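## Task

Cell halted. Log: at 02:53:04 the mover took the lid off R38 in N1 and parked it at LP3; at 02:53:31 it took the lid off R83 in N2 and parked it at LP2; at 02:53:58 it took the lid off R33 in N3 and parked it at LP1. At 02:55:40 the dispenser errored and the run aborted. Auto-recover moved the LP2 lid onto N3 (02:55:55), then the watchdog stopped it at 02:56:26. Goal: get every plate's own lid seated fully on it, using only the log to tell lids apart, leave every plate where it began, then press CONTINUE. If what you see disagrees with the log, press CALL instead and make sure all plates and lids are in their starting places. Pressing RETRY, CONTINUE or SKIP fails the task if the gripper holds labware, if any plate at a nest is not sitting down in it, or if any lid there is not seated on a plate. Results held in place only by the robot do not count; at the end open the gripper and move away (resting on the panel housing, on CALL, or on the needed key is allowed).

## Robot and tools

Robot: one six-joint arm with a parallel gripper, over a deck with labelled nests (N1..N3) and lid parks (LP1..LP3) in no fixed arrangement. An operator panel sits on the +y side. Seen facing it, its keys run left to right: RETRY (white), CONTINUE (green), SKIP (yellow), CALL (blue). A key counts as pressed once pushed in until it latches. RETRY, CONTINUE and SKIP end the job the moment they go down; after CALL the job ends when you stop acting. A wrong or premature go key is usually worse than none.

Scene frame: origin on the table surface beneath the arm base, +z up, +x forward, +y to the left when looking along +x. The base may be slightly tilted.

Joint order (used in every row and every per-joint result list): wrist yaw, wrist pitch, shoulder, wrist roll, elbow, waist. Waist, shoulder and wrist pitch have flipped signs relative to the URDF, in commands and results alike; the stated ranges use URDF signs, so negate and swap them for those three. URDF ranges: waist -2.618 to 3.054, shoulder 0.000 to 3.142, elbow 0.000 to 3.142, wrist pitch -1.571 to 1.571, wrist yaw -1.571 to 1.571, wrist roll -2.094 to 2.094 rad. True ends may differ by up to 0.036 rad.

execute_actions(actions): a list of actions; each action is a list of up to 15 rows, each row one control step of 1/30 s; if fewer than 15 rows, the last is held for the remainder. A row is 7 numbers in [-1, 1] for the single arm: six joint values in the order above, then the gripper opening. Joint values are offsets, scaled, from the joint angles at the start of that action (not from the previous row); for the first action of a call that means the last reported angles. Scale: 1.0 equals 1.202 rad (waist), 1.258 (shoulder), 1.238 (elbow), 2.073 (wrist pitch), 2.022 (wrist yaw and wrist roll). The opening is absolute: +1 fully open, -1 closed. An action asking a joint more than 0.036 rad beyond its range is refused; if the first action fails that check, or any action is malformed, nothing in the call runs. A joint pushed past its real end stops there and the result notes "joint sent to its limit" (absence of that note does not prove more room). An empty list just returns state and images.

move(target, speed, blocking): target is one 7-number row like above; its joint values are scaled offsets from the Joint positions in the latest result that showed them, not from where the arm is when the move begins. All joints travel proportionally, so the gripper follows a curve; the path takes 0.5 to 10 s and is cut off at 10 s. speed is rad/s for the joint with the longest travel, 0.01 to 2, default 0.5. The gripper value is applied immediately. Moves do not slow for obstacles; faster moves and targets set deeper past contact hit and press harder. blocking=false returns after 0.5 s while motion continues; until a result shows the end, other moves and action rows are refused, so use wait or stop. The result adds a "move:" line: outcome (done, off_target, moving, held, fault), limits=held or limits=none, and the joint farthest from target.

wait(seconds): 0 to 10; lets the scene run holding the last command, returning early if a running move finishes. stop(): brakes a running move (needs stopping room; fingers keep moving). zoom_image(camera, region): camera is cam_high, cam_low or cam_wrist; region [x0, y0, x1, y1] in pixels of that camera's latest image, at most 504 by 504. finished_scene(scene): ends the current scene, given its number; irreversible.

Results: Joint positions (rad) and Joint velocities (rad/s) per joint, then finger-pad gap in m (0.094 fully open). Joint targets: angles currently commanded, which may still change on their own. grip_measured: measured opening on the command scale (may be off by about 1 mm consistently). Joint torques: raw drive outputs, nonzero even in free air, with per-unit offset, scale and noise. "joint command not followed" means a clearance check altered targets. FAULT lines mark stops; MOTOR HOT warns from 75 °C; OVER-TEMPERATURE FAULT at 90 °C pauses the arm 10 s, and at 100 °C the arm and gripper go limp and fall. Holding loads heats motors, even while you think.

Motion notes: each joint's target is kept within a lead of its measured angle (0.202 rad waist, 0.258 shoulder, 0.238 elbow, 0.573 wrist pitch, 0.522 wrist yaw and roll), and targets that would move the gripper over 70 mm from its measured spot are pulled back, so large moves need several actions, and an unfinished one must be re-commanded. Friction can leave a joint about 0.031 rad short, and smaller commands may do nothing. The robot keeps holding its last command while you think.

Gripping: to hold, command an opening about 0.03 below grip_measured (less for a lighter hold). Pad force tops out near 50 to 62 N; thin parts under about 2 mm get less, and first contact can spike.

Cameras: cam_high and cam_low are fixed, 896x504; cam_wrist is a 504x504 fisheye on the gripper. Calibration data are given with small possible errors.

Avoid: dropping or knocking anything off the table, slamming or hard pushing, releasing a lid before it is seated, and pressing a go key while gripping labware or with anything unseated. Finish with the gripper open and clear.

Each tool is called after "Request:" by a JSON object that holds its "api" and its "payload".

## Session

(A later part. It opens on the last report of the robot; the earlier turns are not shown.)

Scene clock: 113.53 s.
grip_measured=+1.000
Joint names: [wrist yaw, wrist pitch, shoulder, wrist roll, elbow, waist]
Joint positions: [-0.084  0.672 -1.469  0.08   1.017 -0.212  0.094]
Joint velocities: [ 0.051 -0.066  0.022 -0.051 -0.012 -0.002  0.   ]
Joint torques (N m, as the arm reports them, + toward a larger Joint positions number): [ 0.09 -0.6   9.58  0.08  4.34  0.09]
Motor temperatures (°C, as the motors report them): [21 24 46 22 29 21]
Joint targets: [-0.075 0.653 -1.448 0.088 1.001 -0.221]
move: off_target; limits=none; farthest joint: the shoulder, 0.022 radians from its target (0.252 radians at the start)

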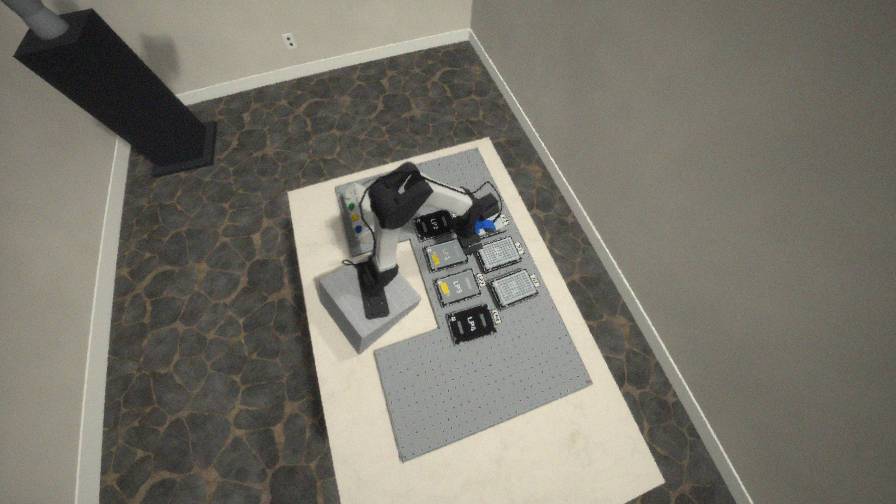

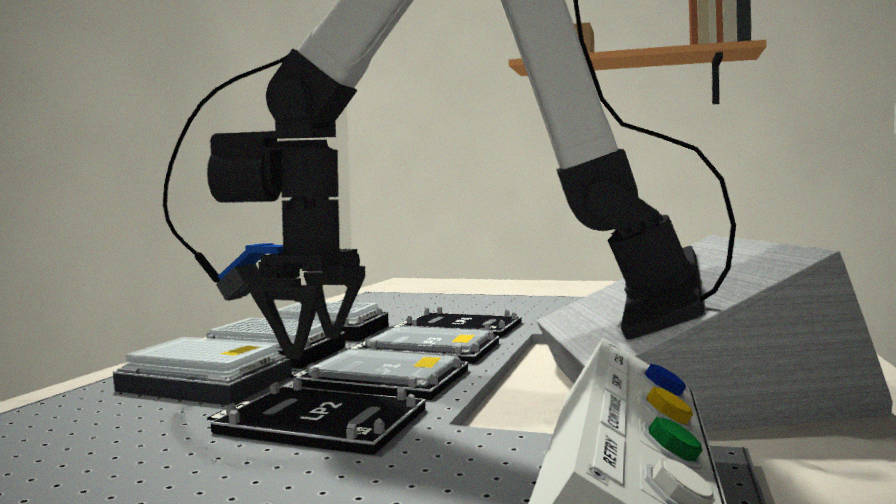

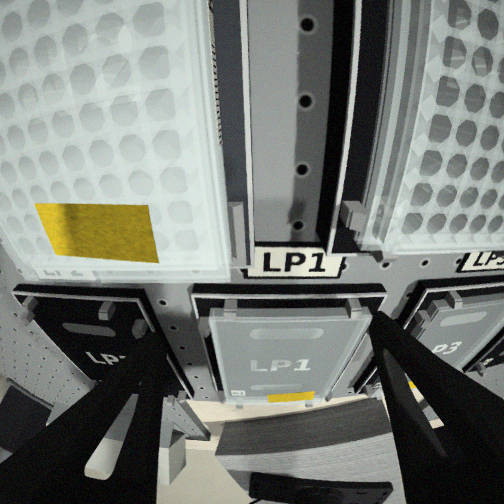

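Request:
{"api": "move", "payload": {"target": [-0.01,-0.06,0.1,-0.02,-0.13,0.04,1], "speed": 0.15}}

Scene clock: 119.90 s.
grip_measured=+1.000
Joint names: [wrist yaw, wrist pitch, shoulder, wrist roll, elbow, waist]
Joint positions: [-0.096  0.566 -1.364  0.047  0.874 -0.174  0.094]
Joint velocities: [-0.022 -0.022  0.017  0.007 -0.007  0.012  0.   ]
Joint torques (N m, as the arm reports them, + toward a larger Joint positions number): [-0.07 -0.74  8.52 -0.09  4.23  1.62]
Motor temperatures (°C, as the motors report them): [21 24 46 22 29 21]
Joint targets: [-0.104 0.547 -1.343 0.039 0.856 -0.164]
move: done; limits=none; farthest joint: the shoulder, 0.020 radians from its target (0.126 radians at the start)

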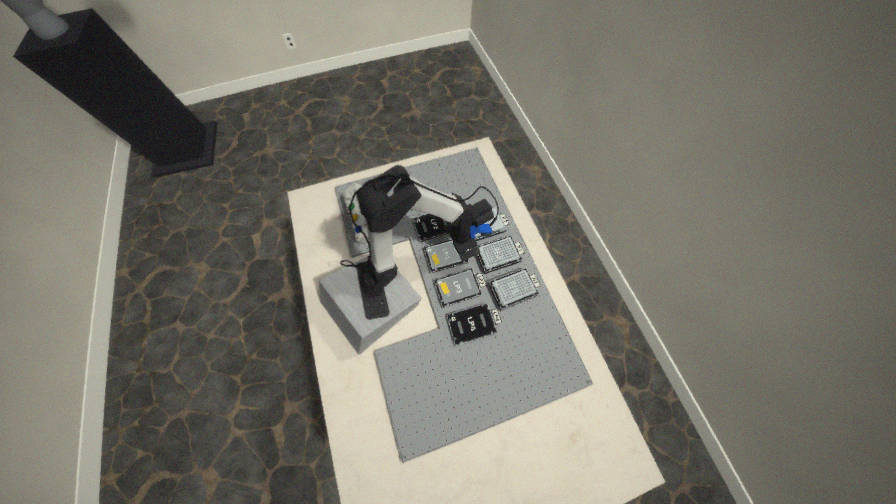

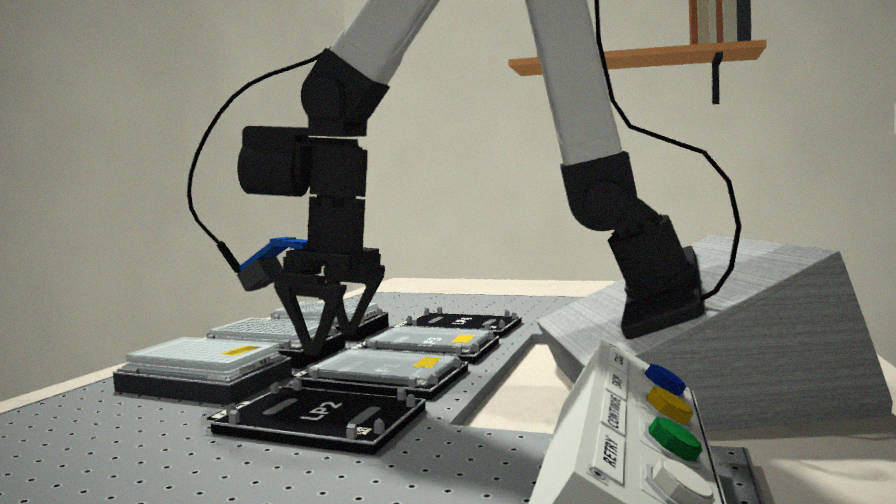

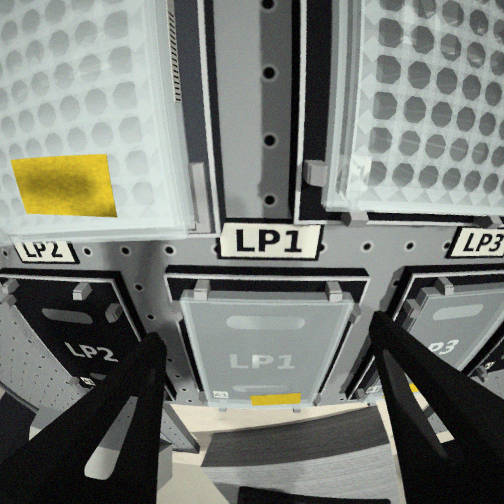

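Request:
{"api": "move", "payload": {"target": [0,-0.035,0.03,0.015,-0.085,0,1], "speed": 0.1}}

Scene clock: 123.20 s.
grip_measured=+1.000
Joint names: [wrist yaw, wrist pitch, shoulder, wrist roll, elbow, waist]
Joint positions: [-0.096  0.513 -1.346  0.07   0.787 -0.174  0.094]
Joint velocities: [ 0.037 -0.037  0.012  0.022  0.007  0.002  0.   ]
Joint torques (N m, as the arm reports them, + toward a larger Joint positions number): [ 0.01 -0.73  8.07  0.06  3.93  0.78]
Motor temperatures (°C, as the motors report them): [21 24 45 22 29 21]
Joint targets: [-0.096 0.494 -1.326 0.078 0.769 -0.174]
move: done; limits=none; farthest joint: the shoulder, 0.020 radians from its target (0.037 radians at the start)

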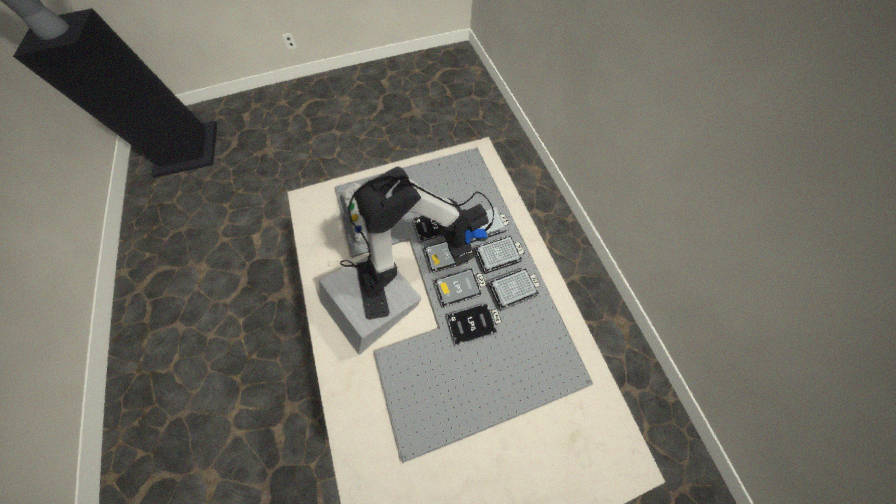

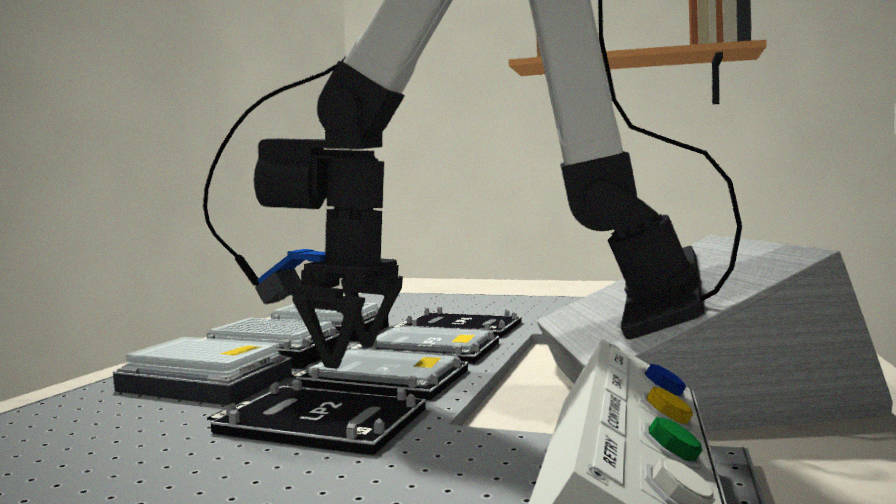

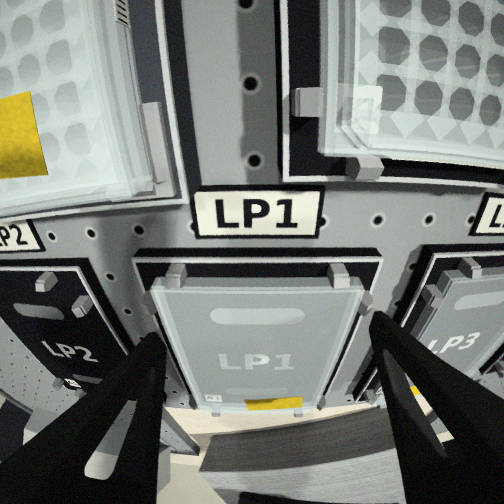

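Request:
{"api": "move", "payload": {"target": [0,0,0.02,0,-0.045,-0.018,1], "speed": 0.06}}

Scene clock: 128.77 s.
grip_measured=+1.000
Joint names: [wrist yaw, wrist pitch, shoulder, wrist roll, elbow, waist]
Joint positions: [-0.097  0.512 -1.346  0.07   0.748 -0.186  0.094]
Joint velocities: [-0.022 -0.022 -0.002 -0.022 -0.017  0.002  0.   ]
Joint torques (N m, as the arm reports them, + toward a larger Joint positions number): [ 0.   -0.44  8.22 -0.02  3.75 -0.07]
Motor temperatures (°C, as the motors report them): [21 24 45 22 29 21]
Joint targets: [-0.096 0.513 -1.321 0.069 0.731 -0.196]
move: off_target; limits=none; farthest joint: the shoulder, 0.025 radians from its target (0.025 radians at the start)

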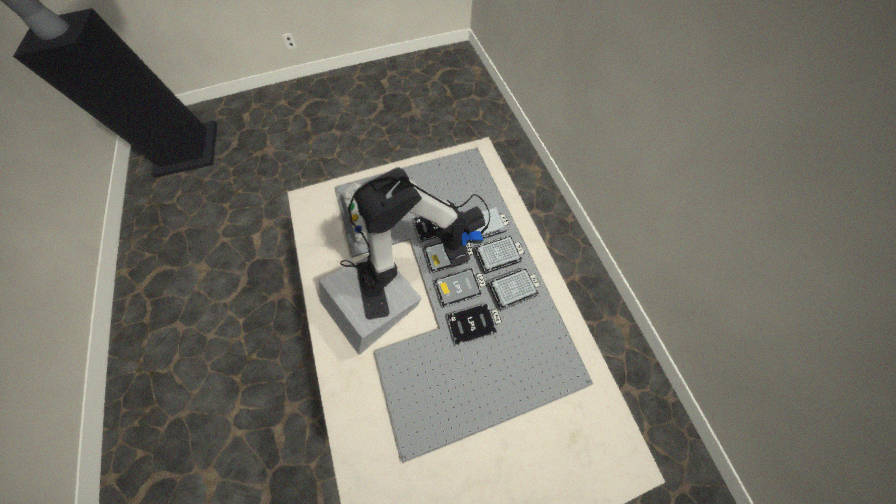

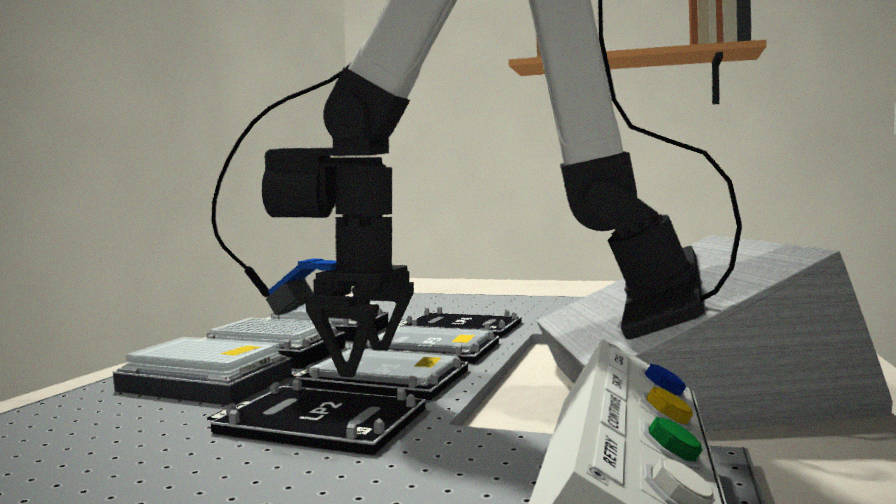

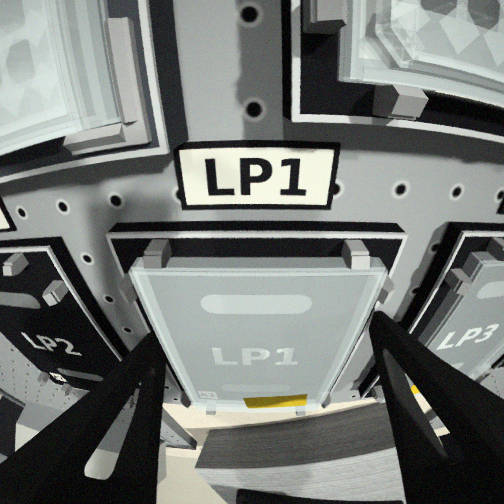

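Request:
{"api": "move", "payload": {"target": [-0.012,0,0,0,0,0,1], "speed": 0.06}}

Request:
{"api": "move", "payload": {"target": [0,0,0,0,0,0,0.77]}}

Request:
{"api": "move", "payload": {"target": [0,0,0.1,0,0.1,0,0.77], "speed": 0.15}}

Scene clock: 132.87 s.
grip_measured=+1.000
Joint names: [wrist yaw, wrist pitch, shoulder, wrist roll, elbow, waist]
Joint positions: [-0.112  0.512 -1.346  0.07   0.748 -0.186  0.094]
Joint velocities: [-0.051 -0.037  0.002 -0.066  0.002 -0.002  0.   ]
Joint torques (N m, as the arm reports them, + toward a larger Joint positions number): [-0.08 -0.44  6.26 -0.01  5.06  0.74]
Motor temperatures (°C, as the motors report them): [21 24 44 22 29 21]
Joint targets: [-0.121 0.512 -1.346 0.070 0.748 -0.186]
move: done; limits=none; farthest joint: the wrist yaw, 0.009 radians from its target (0.025 radians at the start)

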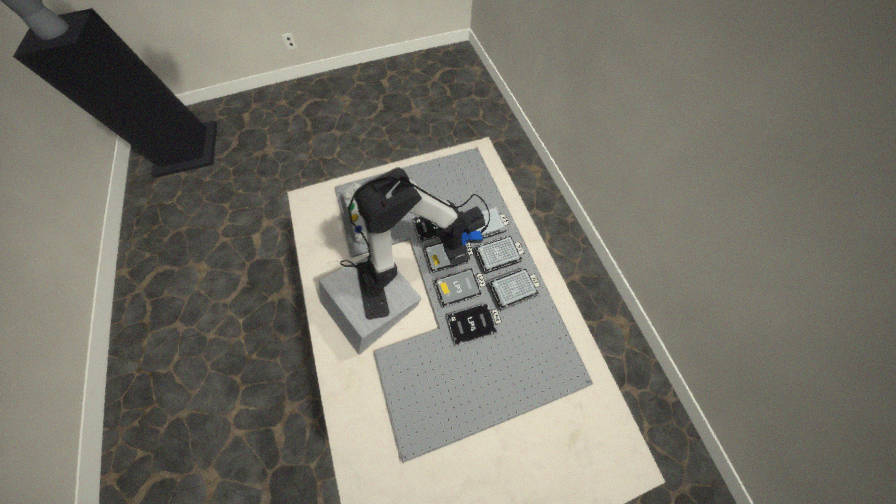

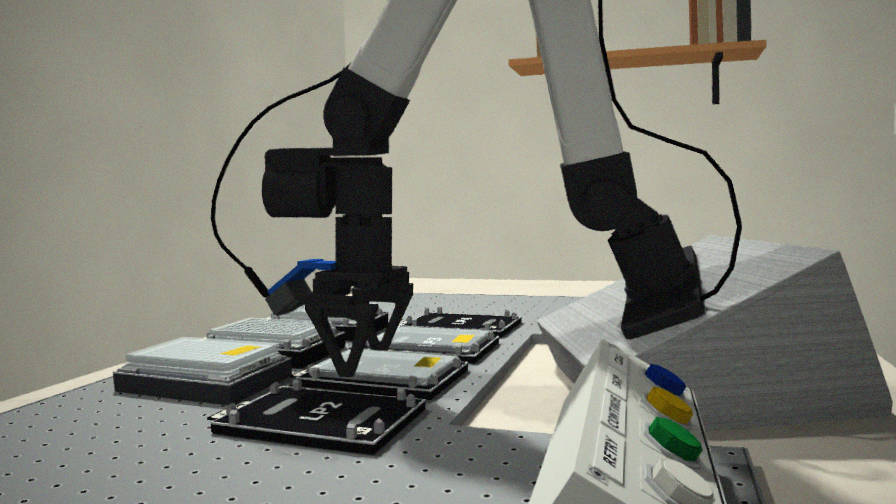

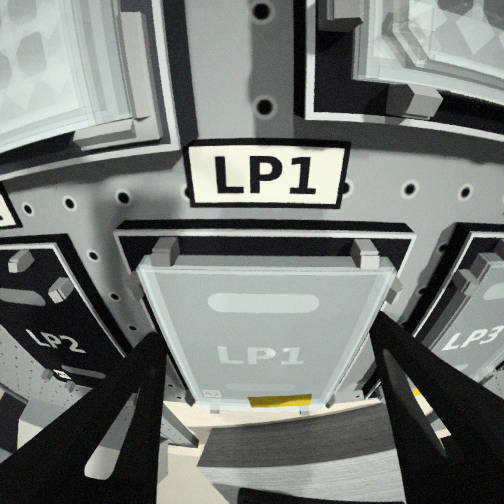

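Scene clock: 133.37 s.
grip_measured=+0.804
Joint names: [wrist yaw, wrist pitch, shoulder, wrist roll, elbow, waist]
Joint positions: [-0.112  0.512 -1.346  0.07   0.748 -0.186  0.085]
Joint velocities: [-0.007  0.051 -0.002 -0.007 -0.012  0.002 -0.   ]
Joint torques (N m, as the arm reports them, + toward a larger Joint positions number): [ 0.   -0.44  6.23 -0.01  5.06  0.74]
Motor temperatures (°C, as the motors report them): [21 24 44 22 29 21]
Joint targets: [-0.112 0.512 -1.346 0.070 0.748 -0.186]
move: done; limits=none; farthest joint: the waist, 0.000 radians from its target (0.000 radians at the start)

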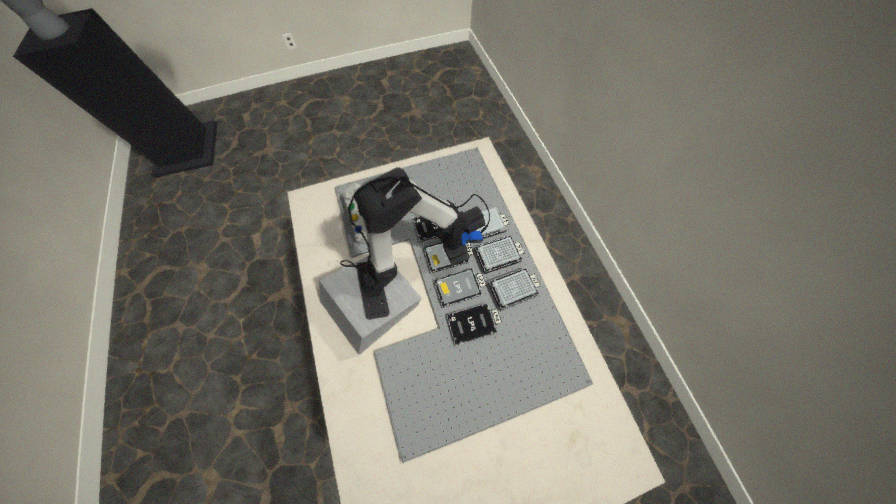

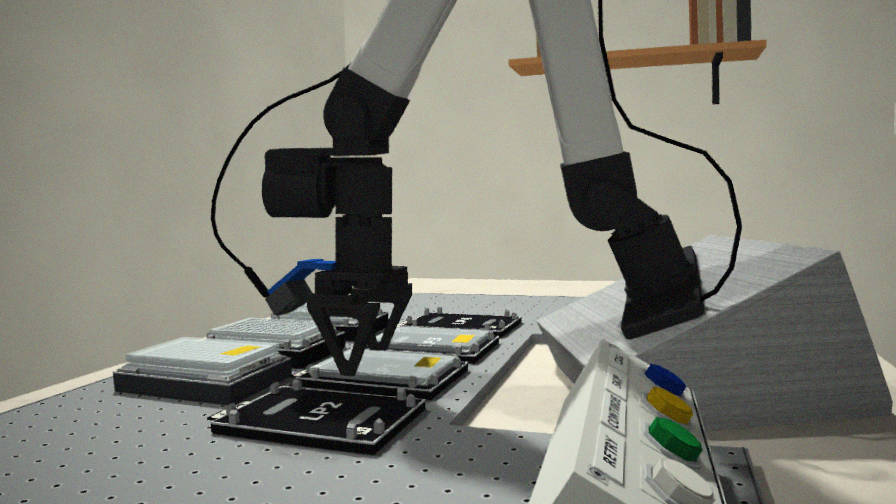

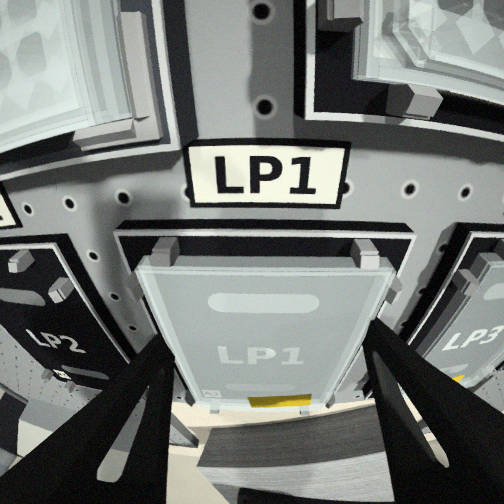

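Scene clock: 134.57 s.
grip_measured=+0.804
Joint names: [wrist yaw, wrist pitch, shoulder, wrist roll, elbow, waist]
Joint positions: [-0.113  0.526 -1.237  0.07   0.852 -0.186  0.085]
Joint velocities: [ 0.095  0.022  0.012 -0.051 -0.002 -0.017  0.   ]
Joint torques (N m, as the arm reports them, + toward a larger Joint positions number): [ 0.   -1.03  7.69 -0.01  7.76  0.7 ]
Motor temperatures (°C, as the motors report them): [21 24 44 22 29 21]
Joint targets: [-0.112 0.512 -1.220 0.070 0.872 -0.186]
move: done; limits=none; farthest joint: the elbow, 0.019 radians from its target (0.124 radians at the start)

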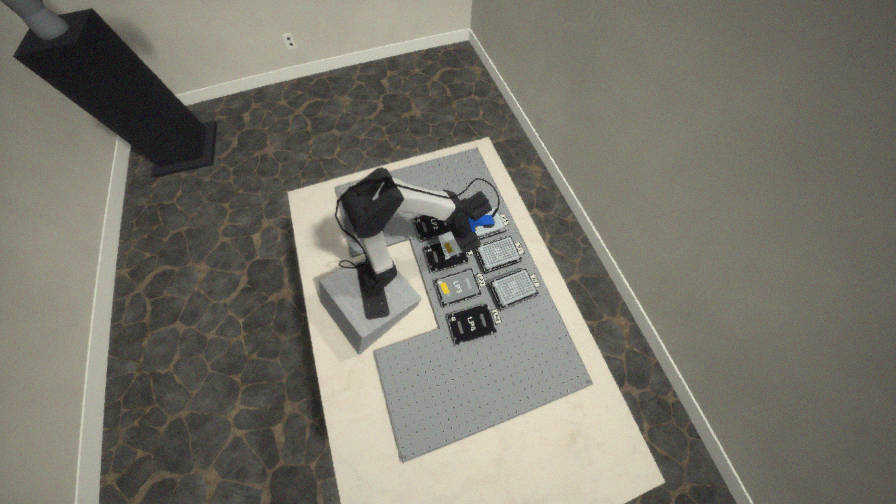

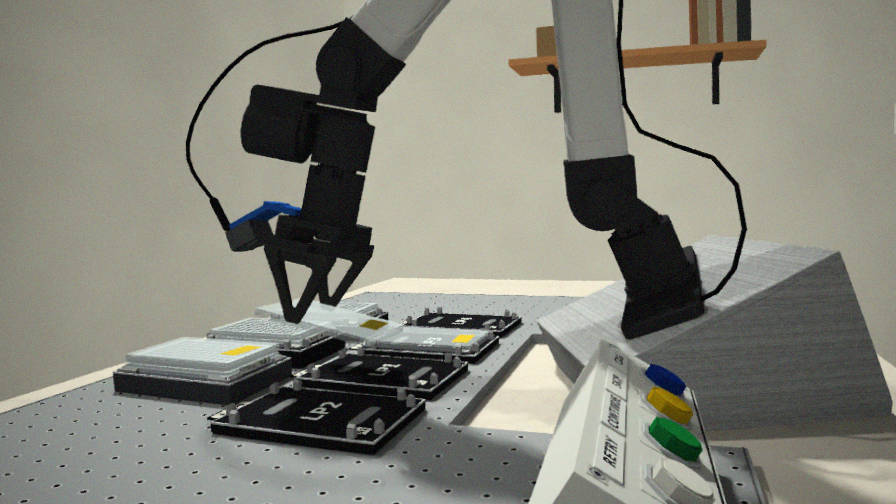

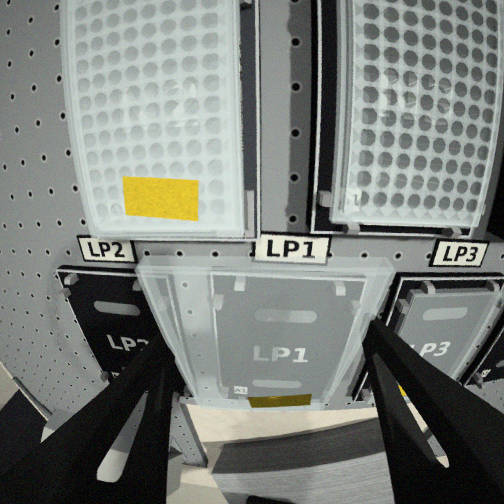

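Request:
{"api": "move", "payload": {"target": [-0.047,0.13,-0.38,-0.123,0.58,0.2,0.77], "speed": 0.3}}

Request:
{"api": "move", "payload": {"target": [0,0,-0.08,0,0,0,0.77], "speed": 0.08}}

Scene clock: 140.33 s.
grip_measured=+0.804
Joint names: [wrist yaw, wrist pitch, shoulder, wrist roll, elbow, waist]
Joint positions: [-0.2    0.78  -1.704 -0.171  1.547  0.045  0.085]
Joint velocities: [-0.022 -0.022  0.002  0.022 -0.012 -0.002 -0.001]
Joint torques (N m, as the arm reports them, + toward a larger Joint positions number): [-0.11 -0.67  9.7  -0.09  8.56  2.46]
Motor temperatures (°C, as the motors report them): [21 25 44 22 29 21]
Joint targets: [-0.208 0.796 -1.715 -0.179 1.570 0.055]
move: off_target; limits=none; farthest joint: the elbow, 0.023 radians from its target (0.718 radians at the start)

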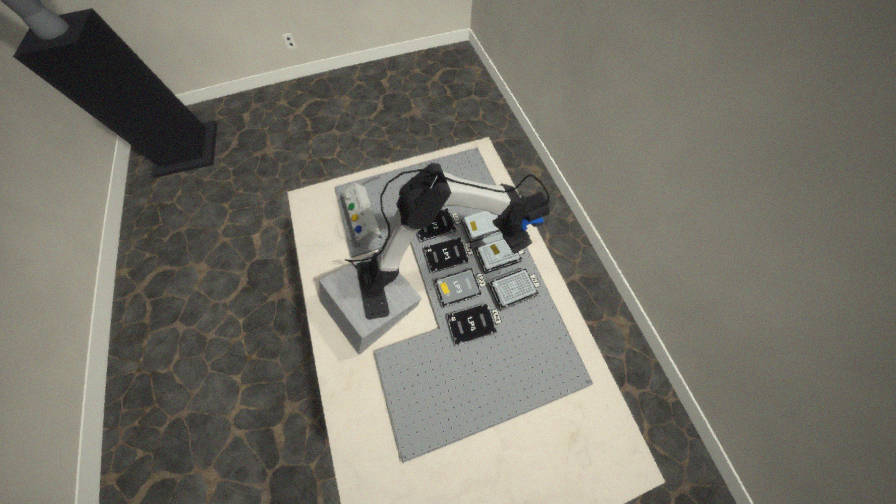

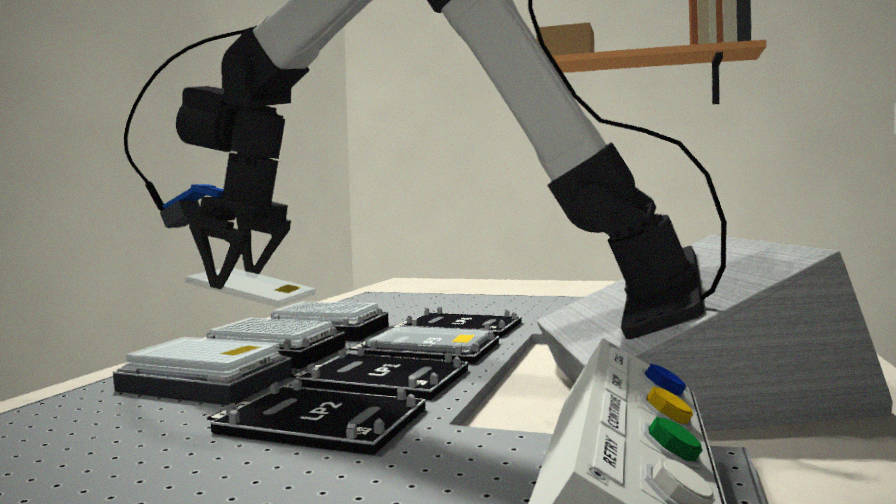

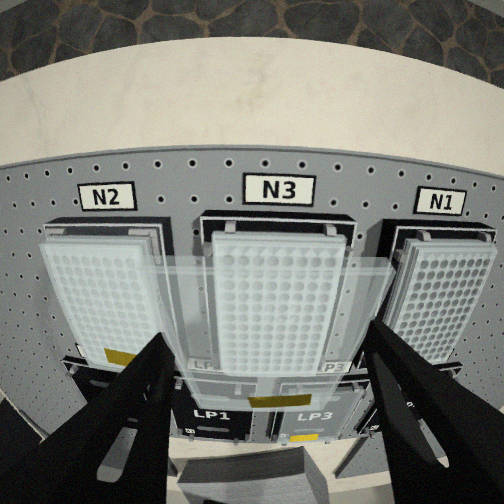

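Scene clock: 141.93 s.
grip_measured=+0.804
Joint names: [wrist yaw, wrist pitch, shoulder, wrist roll, elbow, waist]
Joint positions: [-0.2    0.78  -1.795 -0.171  1.547  0.045  0.085]
Joint velocities: [ 0.007 -0.007 -0.022 -0.007  0.002 -0.002 -0.   ]
Joint torques (N m, as the arm reports them, + toward a larger Joint positions number): [-0.02 -0.67 10.29 -0.01  6.34  1.8 ]
Motor temperatures (°C, as the motors report them): [21 25 44 22 29 21]
Joint targets: [-0.200 0.780 -1.805 -0.171 1.547 0.045]
move: done; limits=none; farthest joint: the shoulder, 0.010 radians from its target (0.101 radians at the start)

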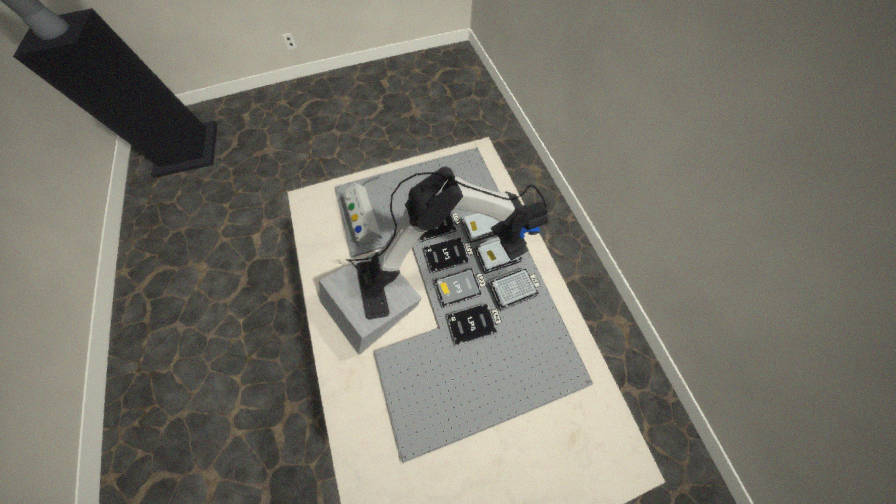

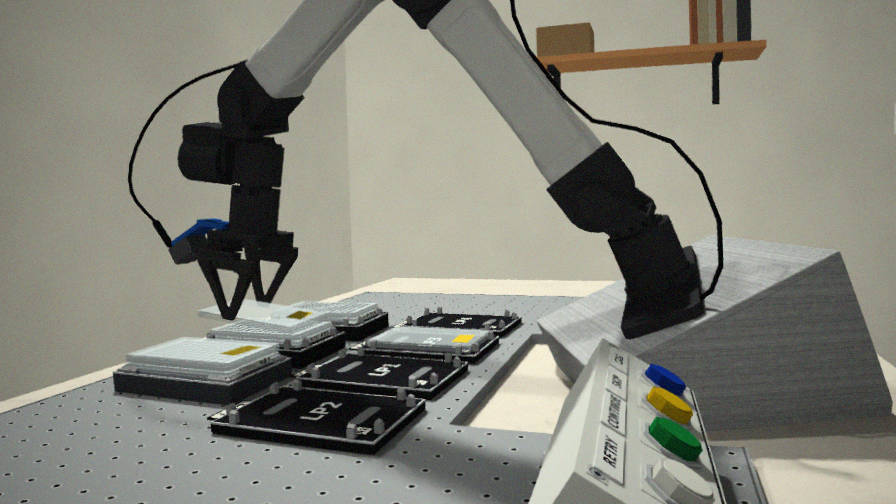

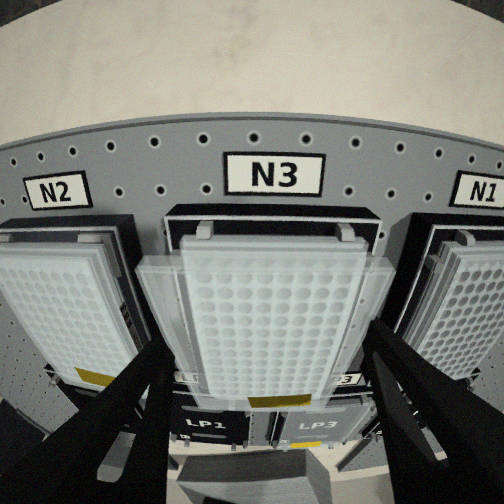

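Request:
{"api": "move", "payload": {"target": [0.004,0.018,-0.045,0,0,0,0.77], "speed": 0.05}}

Request:
{"api": "zoom_image", "payload": {"camera": "cam_low", "region": [180,280,400,380]}}

Scene clock: 146.43 s.
grip_measured=+0.804
Joint names: [wrist yaw, wrist pitch, shoulder, wrist roll, elbow, waist]
Joint positions: [-0.2    0.79  -1.829 -0.171  1.547  0.045  0.085]
Joint velocities: [ 0.081  0.037  0.002 -0.022 -0.017  0.002 -0.   ]
Joint torques (N m, as the arm reports them, + toward a larger Joint positions number): [ 0.06 -0.3   9.37 -0.01  6.24  1.83]
Motor temperatures (°C, as the motors report them): [21 24 44 22 30 21]
Joint targets: [-0.192 0.817 -1.852 -0.171 1.547 0.045]
move: off_target; limits=none; farthest joint: the wrist pitch, 0.027 radians from its target (0.038 radians at the start)

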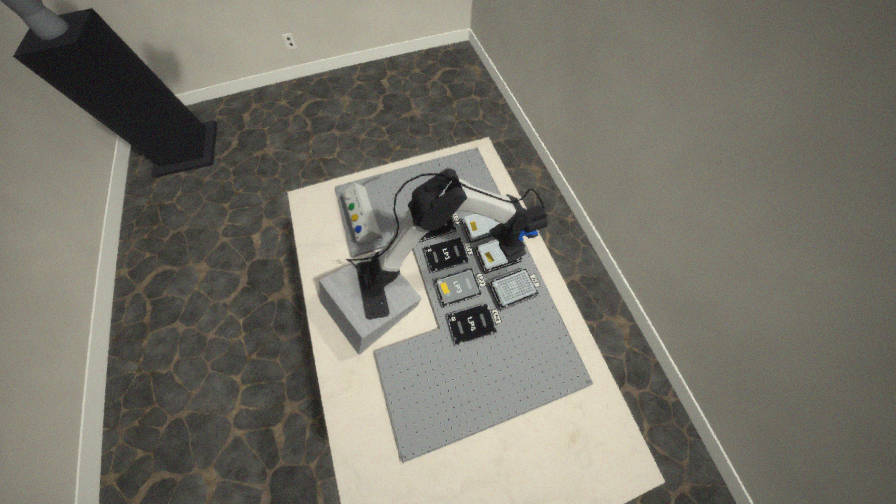

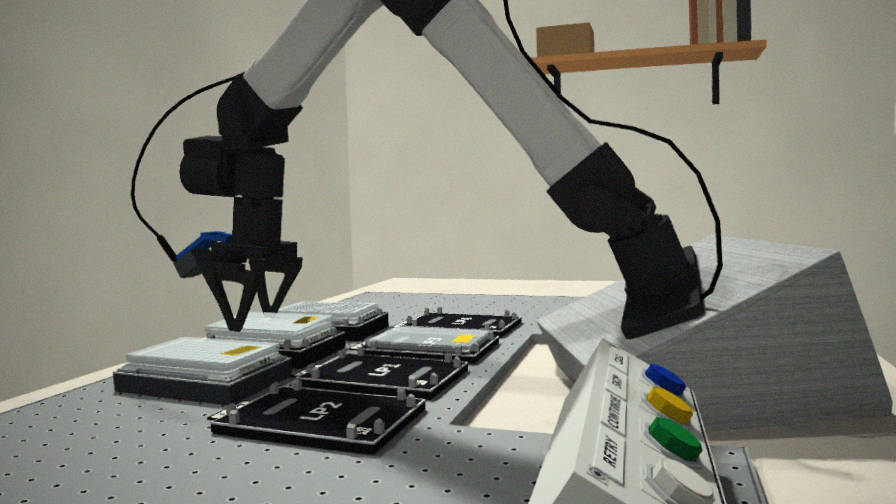

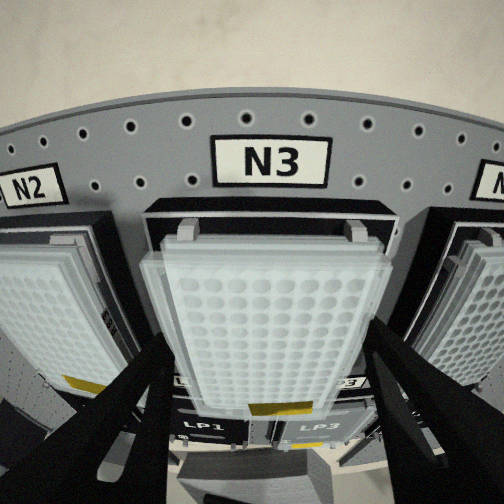

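Region (180, 280, 400, 380) of cam_low's 896x504 image, scaled by 2.291, with more detail than that image has; it fills the top 229 rows of this view, and the rest is white.

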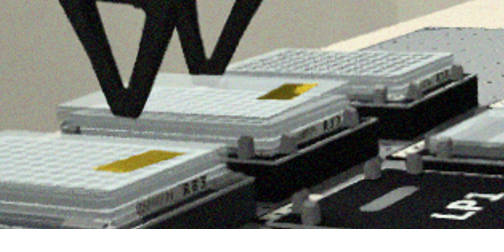

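Lid rests on top, offset left and slightly forward. Nudge right and back.

Request:
{"api": "move", "payload": {"target": [0.014,0.022,-0.012,0,0,0.013,0.77], "speed": 0.04}}

Request:
{"api": "zoom_image", "payload": {"camera": "cam_low", "region": [180,280,400,380]}}

Scene clock: 151.03 s.
grip_measured=+0.804
Joint names: [wrist yaw, wrist pitch, shoulder, wrist roll, elbow, waist]
Joint positions: [-0.19   0.795 -1.829 -0.171  1.547  0.048  0.085]
Joint velocities: [-0.11   0.007 -0.012  0.022 -0.002 -0.002 -0.   ]
Joint torques (N m, as the arm reports them, + toward a larger Joint positions number): [ 0.17 -0.14  9.88 -0.01  6.26  2.91]
Motor temperatures (°C, as the motors report them): [21 24 44 22 30 21]
Joint targets: [-0.171 0.836 -1.844 -0.171 1.547 0.061]
move: off_target; limits=none; farthest joint: the wrist pitch, 0.040 radians from its target (0.045 radians at the start)

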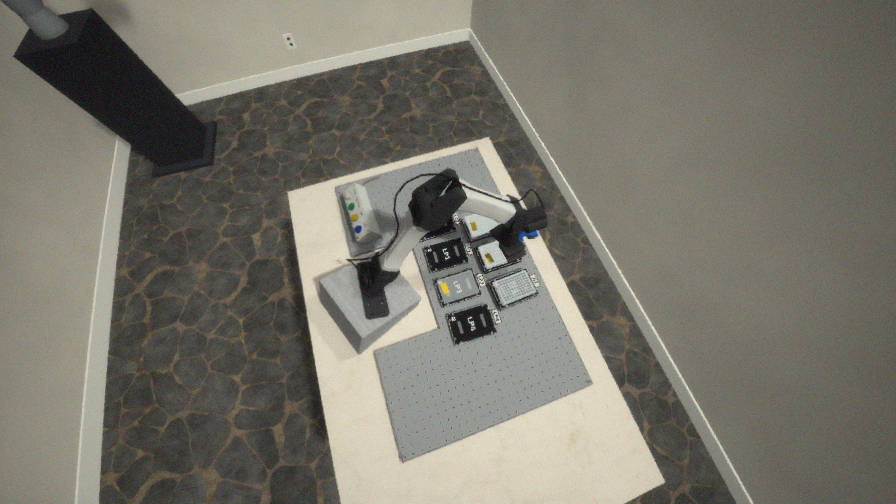

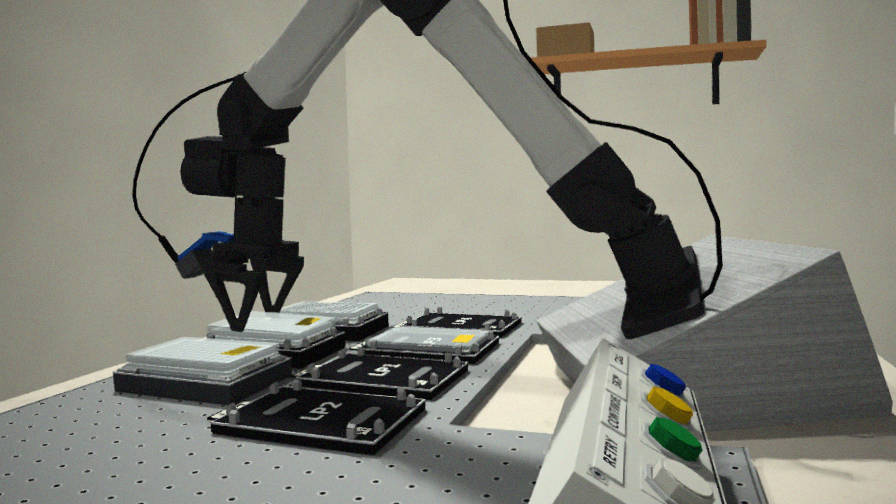

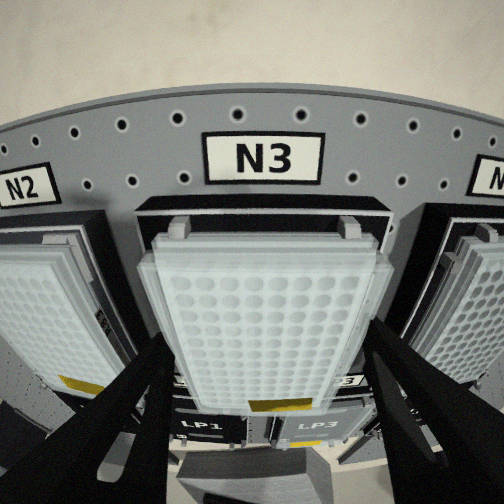

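Region (180, 280, 400, 380) of cam_low's 896x504 image, scaled by 2.291, with more detail than that image has; it fills the top 229 rows of this view, and the rest is white.

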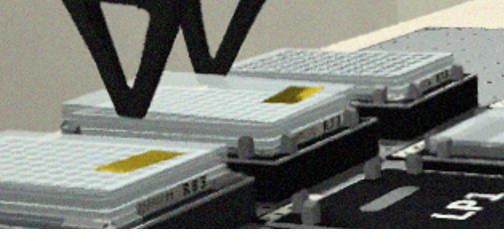

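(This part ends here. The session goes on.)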